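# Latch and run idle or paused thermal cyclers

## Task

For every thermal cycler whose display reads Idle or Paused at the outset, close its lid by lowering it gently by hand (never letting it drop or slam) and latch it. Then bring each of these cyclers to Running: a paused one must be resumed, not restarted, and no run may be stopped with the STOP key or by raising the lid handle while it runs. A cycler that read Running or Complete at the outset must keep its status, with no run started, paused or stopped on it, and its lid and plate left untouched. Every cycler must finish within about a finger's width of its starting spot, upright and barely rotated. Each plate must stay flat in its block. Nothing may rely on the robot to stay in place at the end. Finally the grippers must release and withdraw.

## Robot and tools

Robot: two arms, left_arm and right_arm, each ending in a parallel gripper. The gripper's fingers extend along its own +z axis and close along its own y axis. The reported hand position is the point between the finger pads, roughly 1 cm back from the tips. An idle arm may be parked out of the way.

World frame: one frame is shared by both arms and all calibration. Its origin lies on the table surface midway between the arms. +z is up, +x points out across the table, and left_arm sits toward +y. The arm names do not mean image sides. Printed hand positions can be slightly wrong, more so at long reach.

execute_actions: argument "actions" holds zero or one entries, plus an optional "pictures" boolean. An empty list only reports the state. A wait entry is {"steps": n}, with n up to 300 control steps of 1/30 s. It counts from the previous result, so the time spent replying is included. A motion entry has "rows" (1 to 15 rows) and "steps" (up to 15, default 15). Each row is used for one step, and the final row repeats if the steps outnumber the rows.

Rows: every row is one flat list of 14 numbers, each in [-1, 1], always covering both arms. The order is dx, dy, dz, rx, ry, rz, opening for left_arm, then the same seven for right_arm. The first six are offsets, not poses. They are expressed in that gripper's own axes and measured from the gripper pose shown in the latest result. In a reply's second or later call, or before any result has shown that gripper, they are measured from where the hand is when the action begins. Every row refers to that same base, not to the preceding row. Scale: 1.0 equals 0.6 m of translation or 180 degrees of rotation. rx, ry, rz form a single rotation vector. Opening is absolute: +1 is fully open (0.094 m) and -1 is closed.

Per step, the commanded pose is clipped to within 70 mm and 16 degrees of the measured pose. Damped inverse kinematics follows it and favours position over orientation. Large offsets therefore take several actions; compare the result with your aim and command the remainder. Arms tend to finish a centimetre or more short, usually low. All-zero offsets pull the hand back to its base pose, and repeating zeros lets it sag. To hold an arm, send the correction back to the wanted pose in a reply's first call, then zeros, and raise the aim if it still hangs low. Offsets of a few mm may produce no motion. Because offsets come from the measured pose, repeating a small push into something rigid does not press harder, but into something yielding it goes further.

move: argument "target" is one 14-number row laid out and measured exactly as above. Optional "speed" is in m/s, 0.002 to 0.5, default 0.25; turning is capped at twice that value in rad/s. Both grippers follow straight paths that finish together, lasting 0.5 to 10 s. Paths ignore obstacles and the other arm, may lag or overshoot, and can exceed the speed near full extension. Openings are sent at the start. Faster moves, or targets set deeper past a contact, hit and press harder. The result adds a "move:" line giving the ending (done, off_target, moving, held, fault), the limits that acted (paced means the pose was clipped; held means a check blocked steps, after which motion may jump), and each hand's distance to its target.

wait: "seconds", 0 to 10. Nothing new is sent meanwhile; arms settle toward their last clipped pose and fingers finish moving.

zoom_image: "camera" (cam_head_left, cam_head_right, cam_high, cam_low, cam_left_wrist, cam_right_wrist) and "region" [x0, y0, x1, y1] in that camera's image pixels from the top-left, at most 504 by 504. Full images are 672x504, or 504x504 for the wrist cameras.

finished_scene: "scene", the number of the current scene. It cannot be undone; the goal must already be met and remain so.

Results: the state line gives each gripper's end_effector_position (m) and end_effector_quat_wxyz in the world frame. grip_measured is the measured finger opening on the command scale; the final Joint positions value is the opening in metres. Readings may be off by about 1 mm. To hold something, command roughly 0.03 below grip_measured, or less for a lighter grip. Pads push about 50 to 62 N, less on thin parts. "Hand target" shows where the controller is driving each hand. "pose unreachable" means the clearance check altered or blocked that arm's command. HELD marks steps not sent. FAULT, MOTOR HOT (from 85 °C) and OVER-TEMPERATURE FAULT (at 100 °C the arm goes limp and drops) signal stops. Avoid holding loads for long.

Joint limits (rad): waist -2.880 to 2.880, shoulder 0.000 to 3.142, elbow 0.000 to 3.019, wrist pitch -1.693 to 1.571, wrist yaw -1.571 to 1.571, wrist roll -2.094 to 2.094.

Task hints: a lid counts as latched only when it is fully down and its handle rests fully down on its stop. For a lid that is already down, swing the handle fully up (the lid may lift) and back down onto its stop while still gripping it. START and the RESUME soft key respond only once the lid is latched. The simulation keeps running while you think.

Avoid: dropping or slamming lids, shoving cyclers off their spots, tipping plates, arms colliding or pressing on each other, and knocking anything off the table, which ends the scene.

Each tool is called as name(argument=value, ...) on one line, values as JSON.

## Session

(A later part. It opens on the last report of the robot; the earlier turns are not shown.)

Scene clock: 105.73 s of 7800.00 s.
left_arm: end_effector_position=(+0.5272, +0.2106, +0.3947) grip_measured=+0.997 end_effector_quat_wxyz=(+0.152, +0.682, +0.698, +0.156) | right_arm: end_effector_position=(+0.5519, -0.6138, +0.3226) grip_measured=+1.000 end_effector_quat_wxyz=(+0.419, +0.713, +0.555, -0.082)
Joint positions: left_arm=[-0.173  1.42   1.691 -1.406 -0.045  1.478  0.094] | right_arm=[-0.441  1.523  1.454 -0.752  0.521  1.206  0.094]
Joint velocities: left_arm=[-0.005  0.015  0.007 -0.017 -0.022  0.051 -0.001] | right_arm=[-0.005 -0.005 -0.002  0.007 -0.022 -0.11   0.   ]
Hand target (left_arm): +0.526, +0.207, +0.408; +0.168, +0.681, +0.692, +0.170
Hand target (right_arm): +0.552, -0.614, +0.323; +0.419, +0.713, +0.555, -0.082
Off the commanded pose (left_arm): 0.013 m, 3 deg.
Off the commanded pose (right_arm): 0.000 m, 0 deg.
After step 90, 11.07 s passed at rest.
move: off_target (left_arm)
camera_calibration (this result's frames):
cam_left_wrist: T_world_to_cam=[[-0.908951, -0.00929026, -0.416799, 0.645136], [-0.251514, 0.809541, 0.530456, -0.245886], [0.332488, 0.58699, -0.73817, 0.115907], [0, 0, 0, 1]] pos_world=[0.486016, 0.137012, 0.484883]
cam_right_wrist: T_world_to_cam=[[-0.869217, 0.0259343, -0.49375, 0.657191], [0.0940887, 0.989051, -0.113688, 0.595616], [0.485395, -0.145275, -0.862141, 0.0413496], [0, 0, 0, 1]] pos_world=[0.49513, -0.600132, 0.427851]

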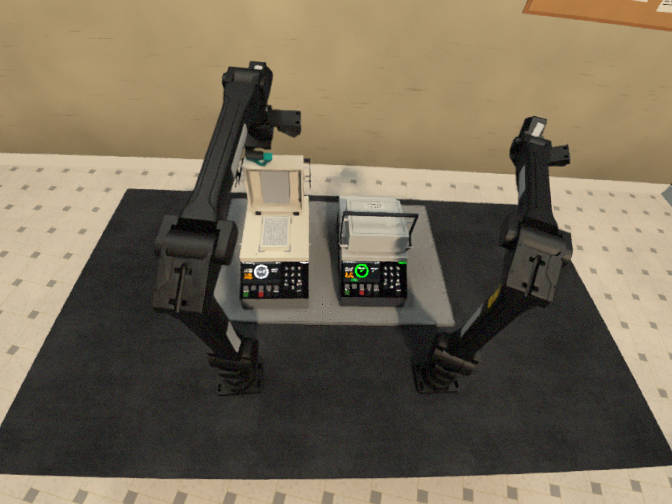

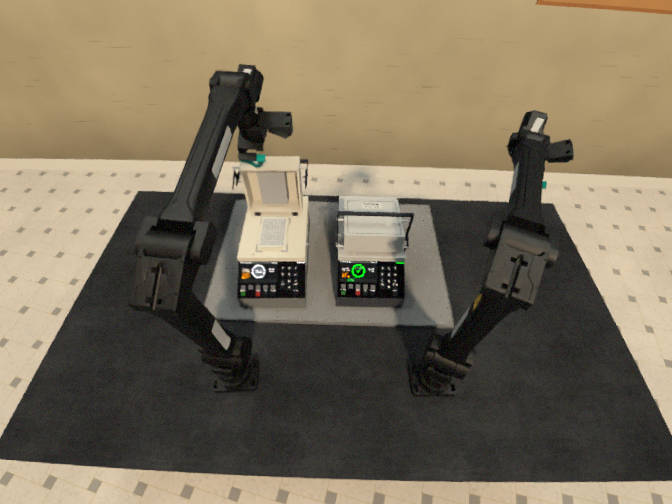

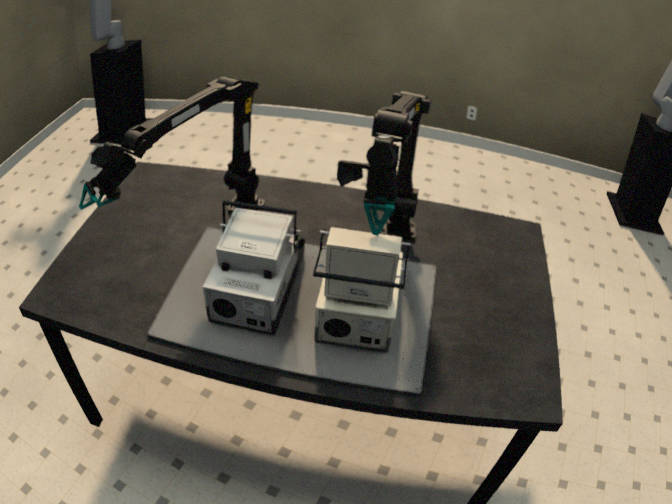

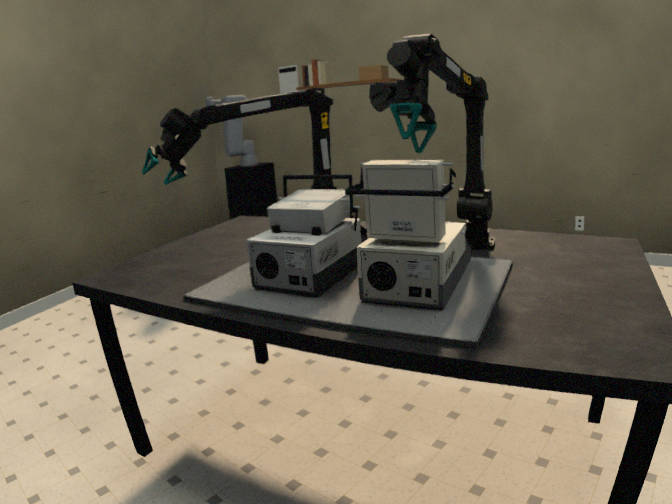

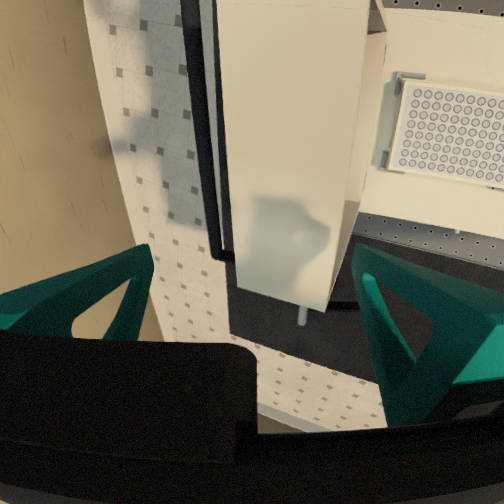

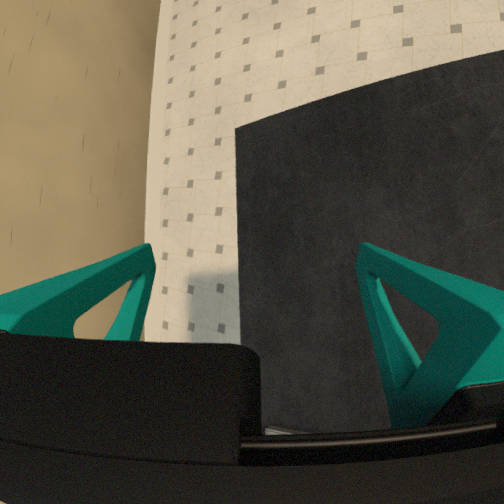

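move(target=[0,0.125,0.05,0,0,0,0.3,0,0,0,0,0,0,1], speed=0.1)

Scene clock: 116.00 s of 7800.00 s.
left_arm: end_effector_position=(+0.6007, +0.2094, +0.3759) grip_measured=+0.303 end_effector_quat_wxyz=(+0.137, +0.684, +0.702, +0.144) | right_arm: end_effector_position=(+0.5519, -0.6138, +0.3226) grip_measured=+1.000 end_effector_quat_wxyz=(+0.419, +0.713, +0.555, -0.082)
Joint positions: left_arm=[-0.164  1.632  1.891 -1.431 -0.042  1.483  0.061] | right_arm=[-0.441  1.523  1.454 -0.752  0.521  1.206  0.094]
Joint velocities: left_arm=[-0.005 -0.005 -0.002  0.017 -0.051 -0.051 -0.   ] | right_arm=[ 0.005 -0.015  0.022 -0.032  0.007  0.051  0.   ]
Hand target (left_arm): +0.606, +0.213, +0.399; +0.152, +0.682, +0.698, +0.157
Hand target (right_arm): +0.552, -0.614, +0.323; +0.419, +0.713, +0.555, -0.082
Off the commanded pose (left_arm): 0.025 m, 2 deg.
Off the commanded pose (right_arm): 0.000 m, 0 deg.
After step 90, 6.03 s passed at rest.
move: off_target (left_arm)
camera_calibration (this result's frames):
cam_left_wrist: T_world_to_cam=[[-0.923771, -0.0112439, -0.382781, 0.700641], [-0.234161, 0.807509, 0.541385, -0.230532], [0.303012, 0.589748, -0.748586, 0.0993439], [0, 0, 0, 1]] pos_world=[0.563148, 0.135446, 0.467366]
cam_right_wrist: T_world_to_cam=[[-0.869217, 0.0259343, -0.49375, 0.657191], [0.0940887, 0.989051, -0.113688, 0.595616], [0.485395, -0.145275, -0.862141, 0.0413496], [0, 0, 0, 1]] pos_world=[0.49513, -0.600132, 0.427851]

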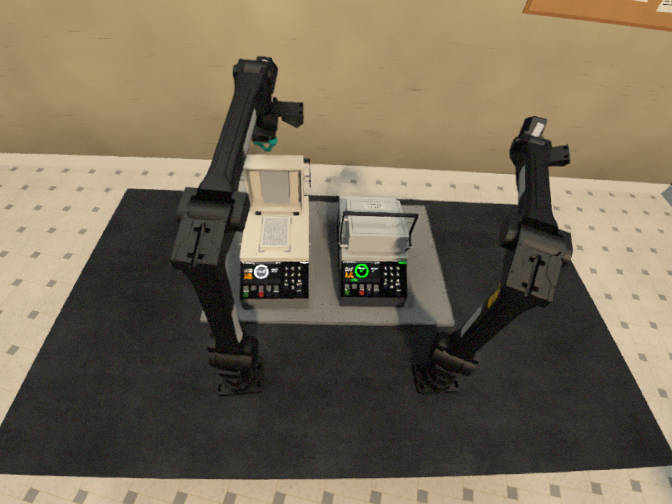

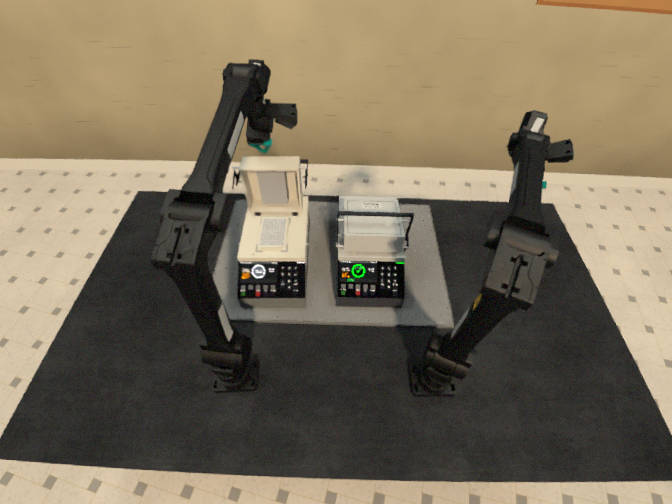

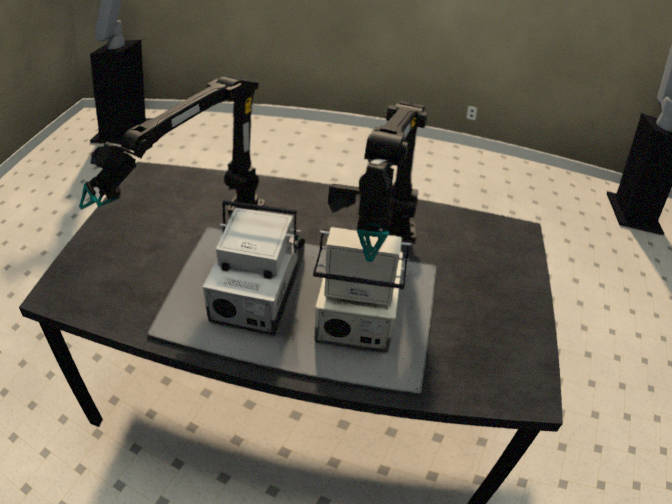

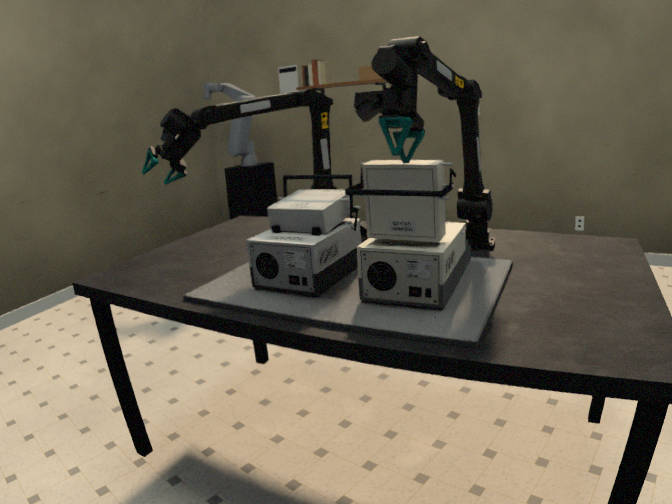

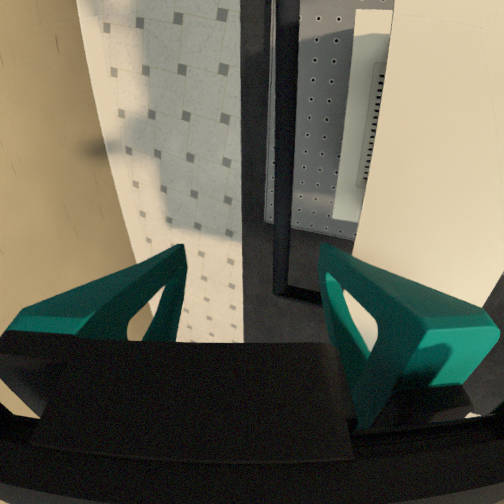

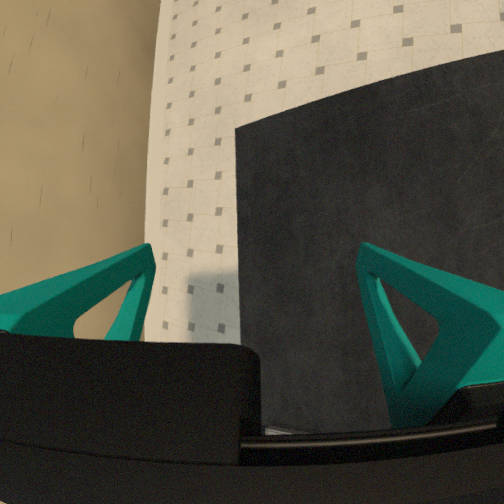

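move(target=[0,-0.03,0.12,0,0,0,0.3,0,0,0,0,0,0,1], speed=0.05)

Scene clock: 123.07 s of 7800.00 s.
left_arm: end_effector_position=(+0.6225, +0.2081, +0.3343) grip_measured=+0.301 end_effector_quat_wxyz=(+0.166, +0.676, +0.698, +0.168) | right_arm: end_effector_position=(+0.5519, -0.6138, +0.3226) grip_measured=+1.000 end_effector_quat_wxyz=(+0.419, +0.713, +0.555, -0.082)
Joint positions: left_arm=[-0.164  1.619  1.743 -1.22  -0.042  1.48   0.061] | right_arm=[-0.441  1.523  1.454 -0.752  0.521  1.206  0.094]
Joint velocities: left_arm=[-0.005 -0.005  0.002  0.012 -0.007 -0.007  0.   ] | right_arm=[-0.005  0.005 -0.007 -0.002  0.022  0.007  0.   ]
Hand target (left_arm): +0.613, +0.210, +0.304; +0.138, +0.684, +0.702, +0.144
Hand target (right_arm): +0.552, -0.614, +0.323; +0.419, +0.713, +0.555, -0.082
Off the commanded pose (left_arm): 0.033 m, 4 deg.
Off the commanded pose (right_arm): 0.000 m, 0 deg.
After step 90, 2.33 s passed at rest.
move: off_target (left_arm)
camera_calibration (this result's frames):
cam_left_wrist: T_world_to_cam=[[-0.892272, -0.0172395, -0.451169, 0.709299], [-0.276884, 0.810201, 0.516632, -0.167544], [0.356632, 0.585898, -0.727693, 0.0228147], [0, 0, 0, 1]] pos_world=[0.578361, 0.134605, 0.423175]
cam_right_wrist: T_world_to_cam=[[-0.869217, 0.0259343, -0.49375, 0.657191], [0.0940887, 0.989051, -0.113688, 0.595616], [0.485395, -0.145275, -0.862141, 0.0413496], [0, 0, 0, 1]] pos_world=[0.49513, -0.600132, 0.427851]

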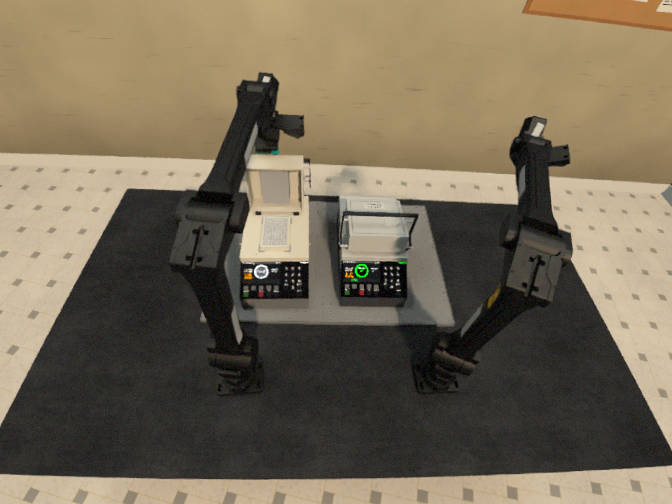

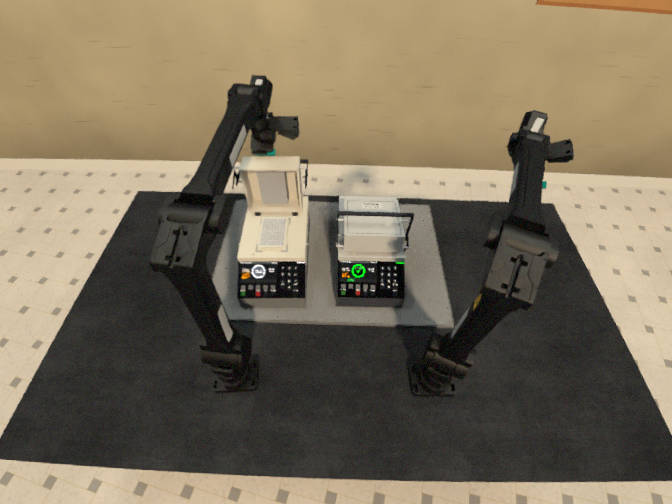

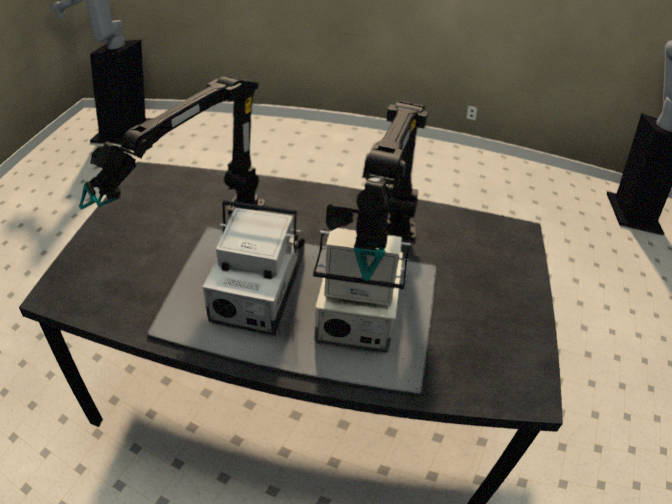

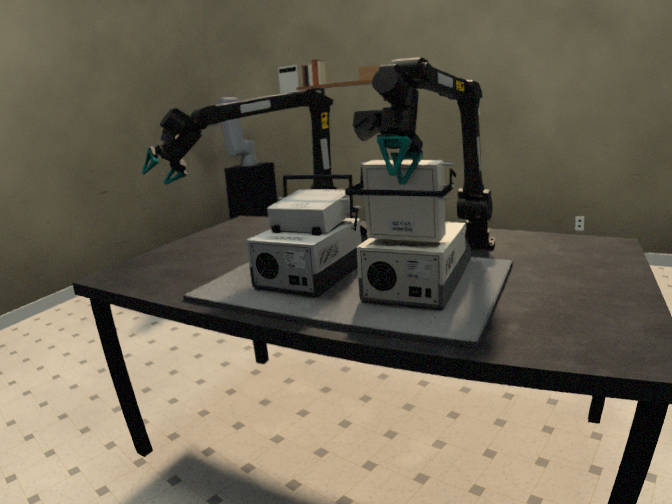

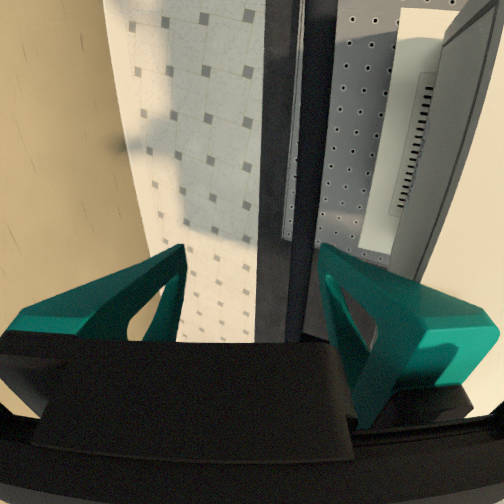

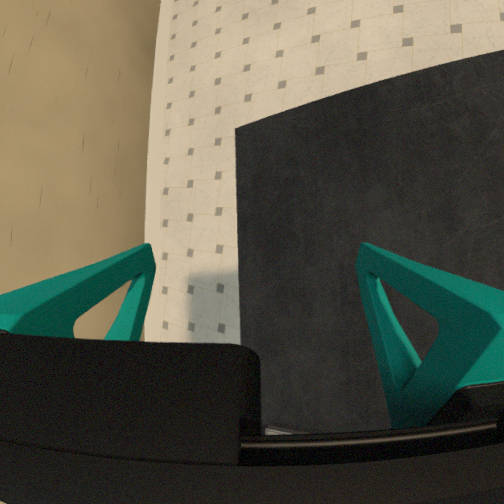

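move(target=[0,-0.05,0.07,0.03,0,0,0.3,0,0,0,0,0,0,1], speed=0.05)

Scene clock: 129.30 s of 7800.00 s.
left_arm: end_effector_position=(+0.6262, +0.2074, +0.3315) grip_measured=+0.301 end_effector_quat_wxyz=(+0.175, +0.672, +0.700, +0.170) | right_arm: end_effector_position=(+0.5519, -0.6138, +0.3226) grip_measured=+1.000 end_effector_quat_wxyz=(+0.419, +0.713, +0.555, -0.082)
Joint positions: left_arm=[-0.162  1.617  1.729 -1.191 -0.036  1.47   0.061] | right_arm=[-0.441  1.523  1.454 -0.752  0.521  1.206  0.094]
Joint velocities: left_arm=[ 0.015 -0.015  0.007 -0.007 -0.022  0.007 -0.   ] | right_arm=[-0.015 -0.005  0.002 -0.022 -0.051  0.037  0.   ]
Hand target (left_arm): +0.615, +0.208, +0.285; +0.134, +0.683, +0.705, +0.134
Hand target (right_arm): +0.552, -0.614, +0.323; +0.419, +0.713, +0.555, -0.082
Off the commanded pose (left_arm): 0.049 m, 6 deg.
Off the commanded pose (right_arm): 0.000 m, 0 deg.
After step 90, 1.97 s passed at rest.
move: off_target (left_arm)
camera_calibration (this result's frames):
cam_left_wrist: T_world_to_cam=[[-0.884754, -0.0286464, -0.465176, 0.713597], [-0.290823, 0.813876, 0.503019, -0.152075], [0.364186, 0.580332, -0.728411, 0.0164554], [0, 0, 0, 1]] pos_world=[0.581139, 0.134663, 0.420431]
cam_right_wrist: T_world_to_cam=[[-0.869217, 0.0259343, -0.49375, 0.657191], [0.0940887, 0.989051, -0.113688, 0.595616], [0.485395, -0.145275, -0.862141, 0.0413496], [0, 0, 0, 1]] pos_world=[0.49513, -0.600132, 0.427851]

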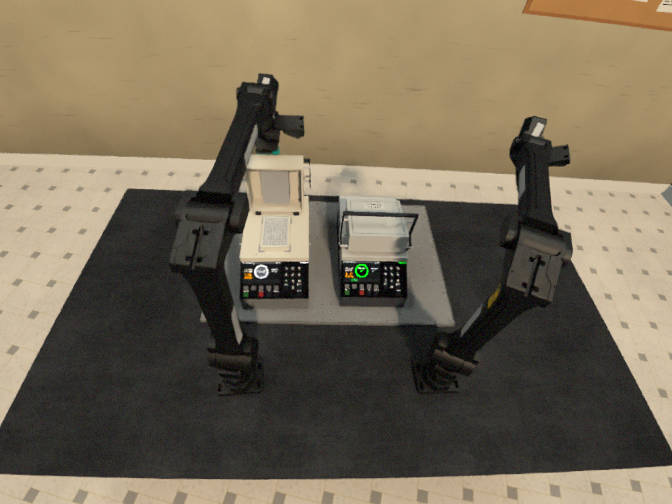

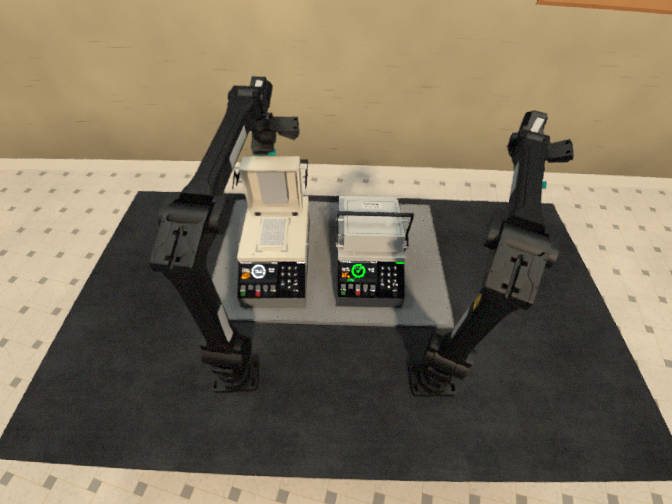

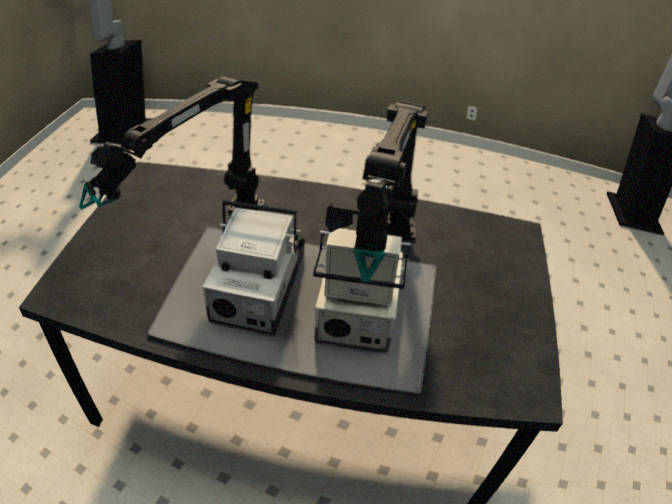

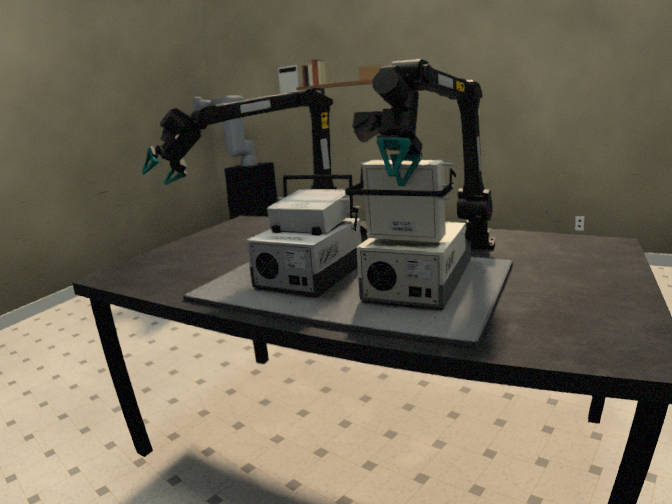

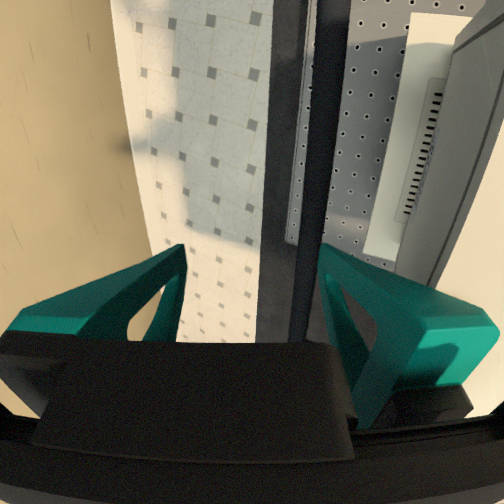

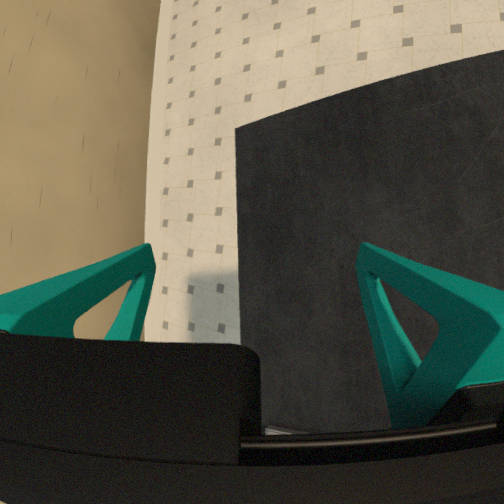

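move(target=[0,-0.07,-0.005,0.0,0,0,0.3,0,0,0,0,0,0,1], speed=0.04)

Scene clock: 139.73 s of 7800.00 s.
left_arm: end_effector_position=(+0.6007, +0.2073, +0.3456) grip_measured=+0.301 end_effector_quat_wxyz=(+0.204, +0.665, +0.692, +0.195) | right_arm: end_effector_position=(+0.5519, -0.6138, +0.3226) grip_measured=+1.000 end_effector_quat_wxyz=(+0.419, +0.713, +0.555, -0.082)
Joint positions: left_arm=[-0.166  1.505  1.609 -1.104 -0.037  1.47   0.061] | right_arm=[-0.441  1.523  1.454 -0.752  0.521  1.206  0.094]
Joint velocities: left_arm=[ 0.005  0.005  0.022 -0.007  0.037  0.081  0.   ] | right_arm=[ 0.005 -0.005 -0.002 -0.002  0.022  0.007  0.   ]
Hand target (left_arm): +0.588, +0.206, +0.316; +0.175, +0.672, +0.700, +0.170
Hand target (right_arm): +0.552, -0.614, +0.323; +0.419, +0.713, +0.555, -0.082
Off the commanded pose (left_arm): 0.034 m, 5 deg.
Off the commanded pose (right_arm): 0.000 m, 0 deg.
After step 90, 6.07 s passed at rest.
move: off_target (left_arm)
camera_calibration (this result's frames):
cam_left_wrist: T_world_to_cam=[[-0.845035, -0.0285671, -0.533947, 0.697491], [-0.327555, 0.816932, 0.474688, -0.13522], [0.422638, 0.576025, -0.699694, -0.00801635], [0, 0, 0, 1]] pos_world=[0.5485, 0.135009, 0.431001]
cam_right_wrist: T_world_to_cam=[[-0.869217, 0.0259343, -0.49375, 0.657191], [0.0940887, 0.989051, -0.113688, 0.595616], [0.485395, -0.145275, -0.862141, 0.0413496], [0, 0, 0, 1]] pos_world=[0.49513, -0.600132, 0.427851]

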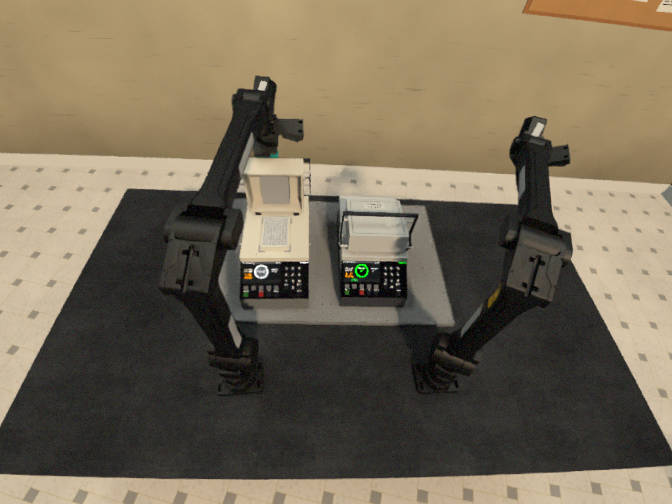

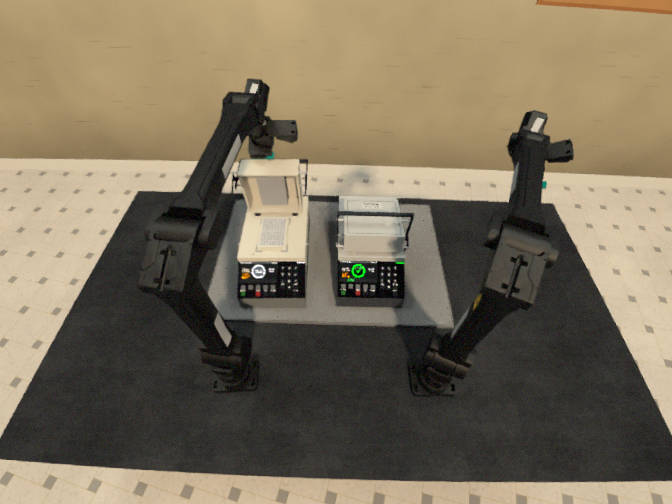

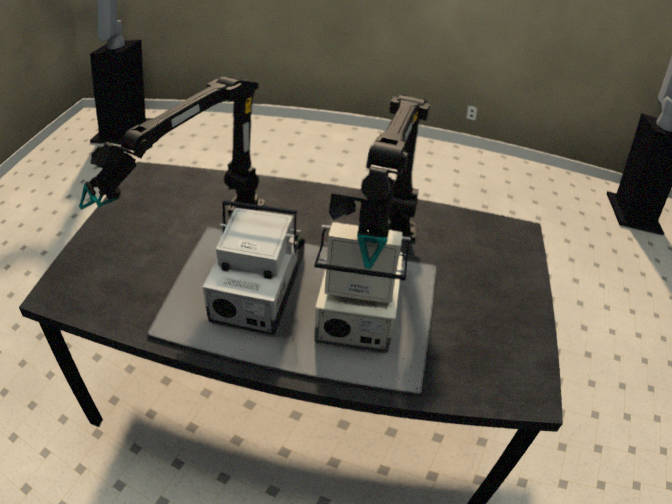

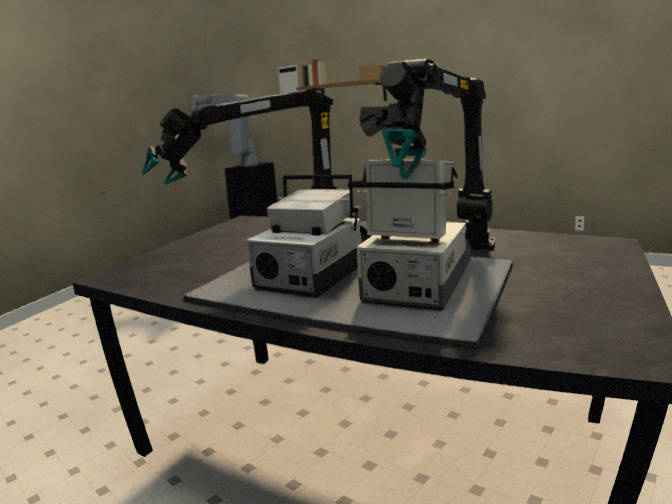

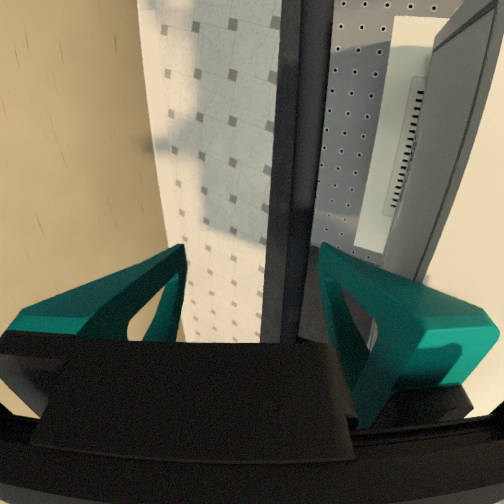

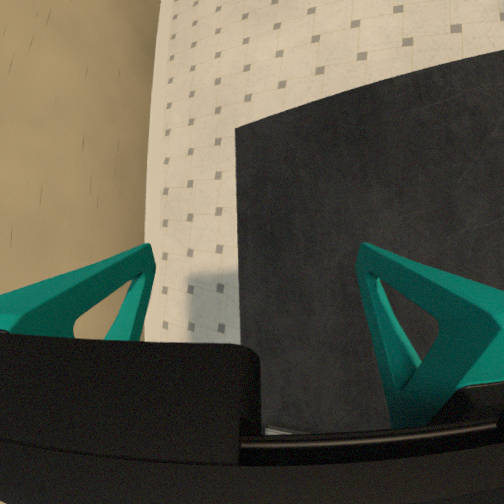

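move(target=[0,-0.07,0.0,0.03,0,0,0.15,0,0,0,0,0,0,1], speed=0.04)

Scene clock: 146.60 s of 7800.00 s.
left_arm: end_effector_position=(+0.5859, +0.2066, +0.3512) grip_measured=+0.151 end_effector_quat_wxyz=(+0.208, +0.665, +0.691, +0.194) | right_arm: end_effector_position=(+0.5519, -0.6138, +0.3226) grip_measured=+1.000 end_effector_quat_wxyz=(+0.419, +0.713, +0.555, -0.082)
Joint positions: left_arm=[-0.168  1.465  1.579 -1.109 -0.032  1.468  0.054] | right_arm=[-0.441  1.523  1.454 -0.752  0.521  1.206  0.094]
Joint velocities: left_arm=[-0.005 -0.005  0.017 -0.002 -0.022  0.037  0.   ] | right_arm=[-0.005 -0.015 -0.012 -0.002 -0.007  0.066  0.   ]
Hand target (left_arm): +0.566, +0.206, +0.324; +0.173, +0.673, +0.700, +0.162
Hand target (right_arm): +0.552, -0.614, +0.323; +0.419, +0.713, +0.555, -0.082
Off the commanded pose (left_arm): 0.035 m, 6 deg.
Off the commanded pose (right_arm): 0.000 m, 0 deg.
After step 90, 2.37 s passed at rest.
move: off_target (left_arm)
camera_calibration (this result's frames):
cam_left_wrist: T_world_to_cam=[[-0.842854, -0.0293187, -0.537343, 0.688099], [-0.327238, 0.820614, 0.468517, -0.140902], [0.427215, 0.570731, -0.701252, 0.0014903], [0, 0, 0, 1]] pos_world=[0.533222, 0.13495, 0.436806]
cam_right_wrist: T_world_to_cam=[[-0.869217, 0.0259343, -0.49375, 0.657191], [0.0940887, 0.989051, -0.113688, 0.595616], [0.485395, -0.145275, -0.862141, 0.0413496], [0, 0, 0, 1]] pos_world=[0.49513, -0.600132, 0.427851]

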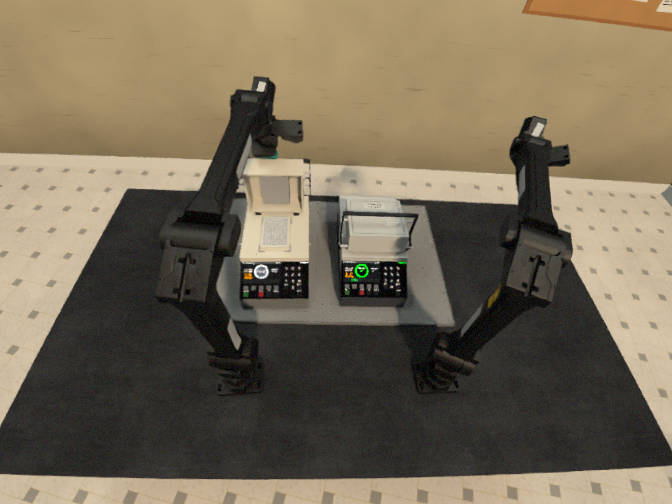

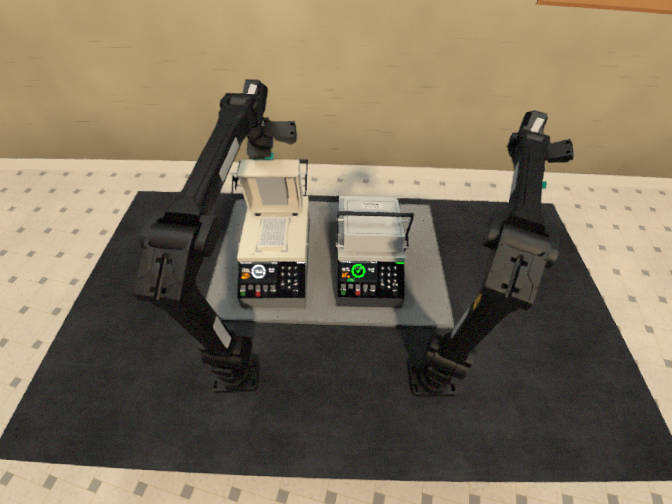

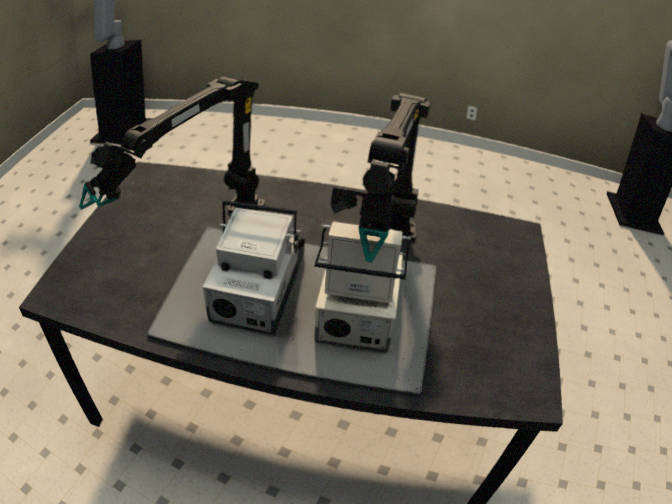

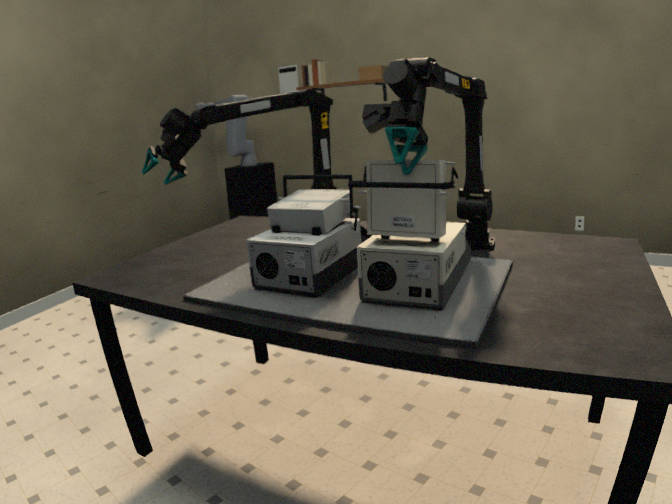

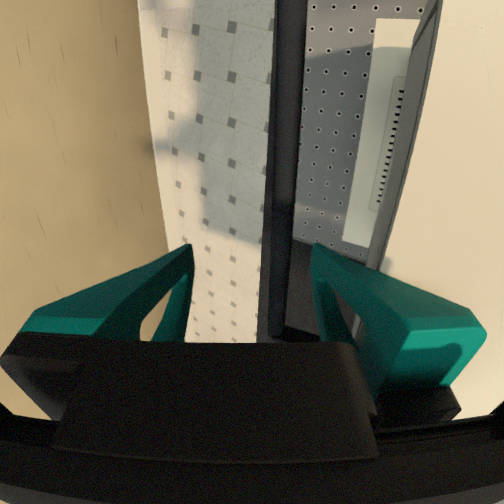

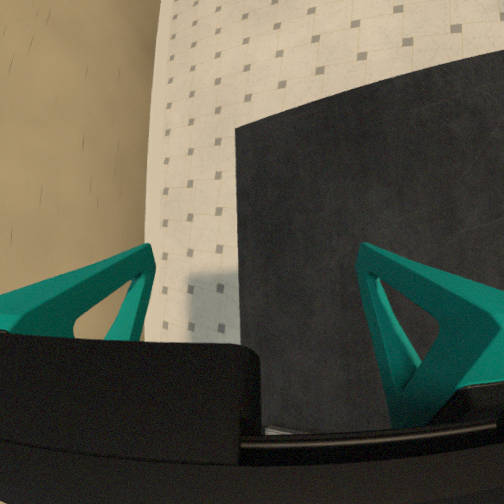

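move(target=[0,0.0,0.03,0.13,0,0,0.15,0,0,0,0,0,0,1], speed=0.05)

Scene clock: 158.37 s of 7800.00 s.
left_arm: end_effector_position=(+0.5985, +0.2071, +0.3304) grip_measured=+0.151 end_effector_quat_wxyz=(+0.078, +0.688, +0.719, +0.060) | right_arm: end_effector_position=(+0.5519, -0.6138, +0.3226) grip_measured=+1.000 end_effector_quat_wxyz=(+0.419, +0.713, +0.555, -0.082)
Joint positions: left_arm=[-0.153  1.742  1.952 -1.582  0.009  1.468  0.054] | right_arm=[-0.441  1.523  1.454 -0.752  0.521  1.206  0.094]
Joint velocities: left_arm=[-0.015  0.005 -0.002 -0.012  0.037  0.066 -0.002] | right_arm=[-0.015 -0.005 -0.027  0.012 -0.066  0.051  0.   ]
Hand target (left_arm): +0.595, +0.207, +0.336; +0.070, +0.692, +0.717, +0.050
Hand target (right_arm): +0.552, -0.614, +0.323; +0.419, +0.713, +0.555, -0.082
Off the commanded pose (left_arm): 0.006 m, 2 deg.
Off the commanded pose (right_arm): 0.000 m, 0 deg.
After step 90, 4.43 s passed at rest.
move: done
camera_calibration (this result's frames):
cam_left_wrist: T_world_to_cam=[[-0.981867, -0.0332326, -0.186634, 0.655643], [-0.131747, 0.827518, 0.545762, -0.271462], [0.136306, 0.560455, -0.816891, 0.195689], [0, 0, 0, 1]] pos_world=[0.581316, 0.136754, 0.430375]
cam_right_wrist: T_world_to_cam=[[-0.869217, 0.0259343, -0.49375, 0.657191], [0.0940887, 0.989051, -0.113688, 0.595616], [0.485395, -0.145275, -0.862141, 0.0413496], [0, 0, 0, 1]] pos_world=[0.49513, -0.600132, 0.427851]

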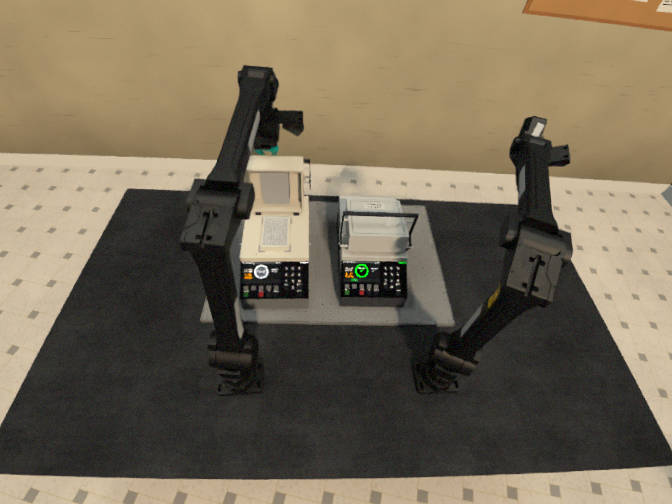

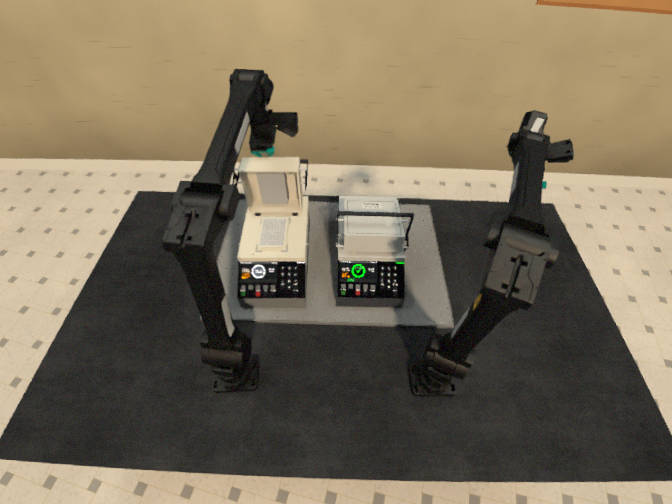

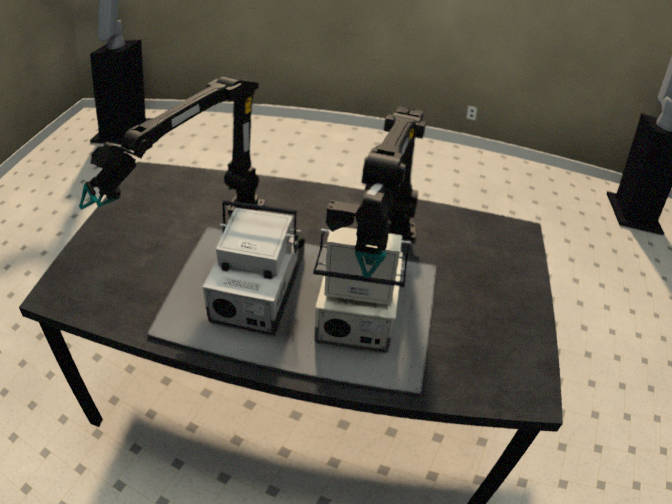

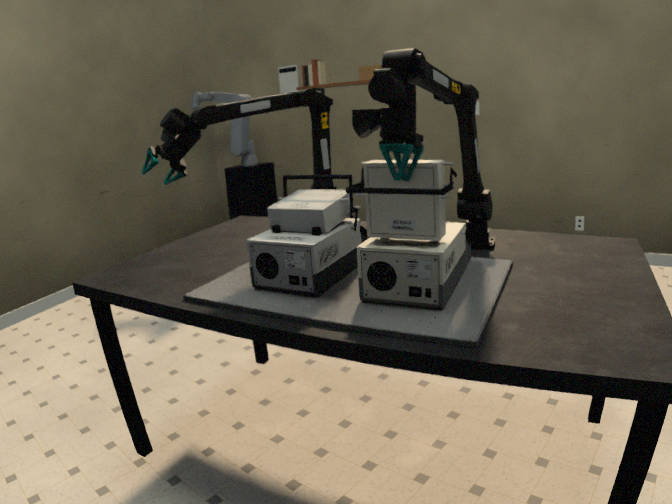

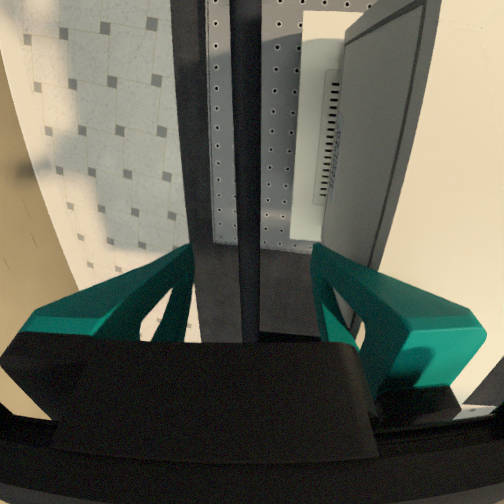

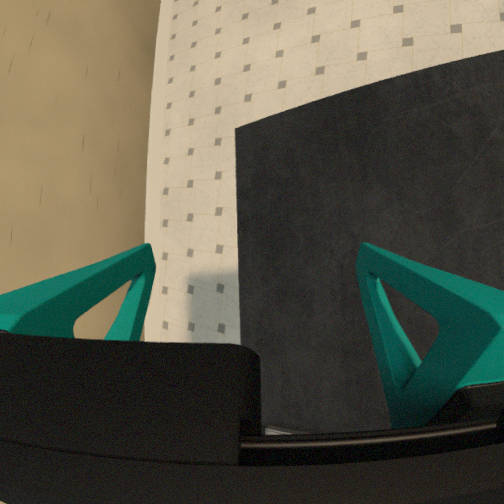

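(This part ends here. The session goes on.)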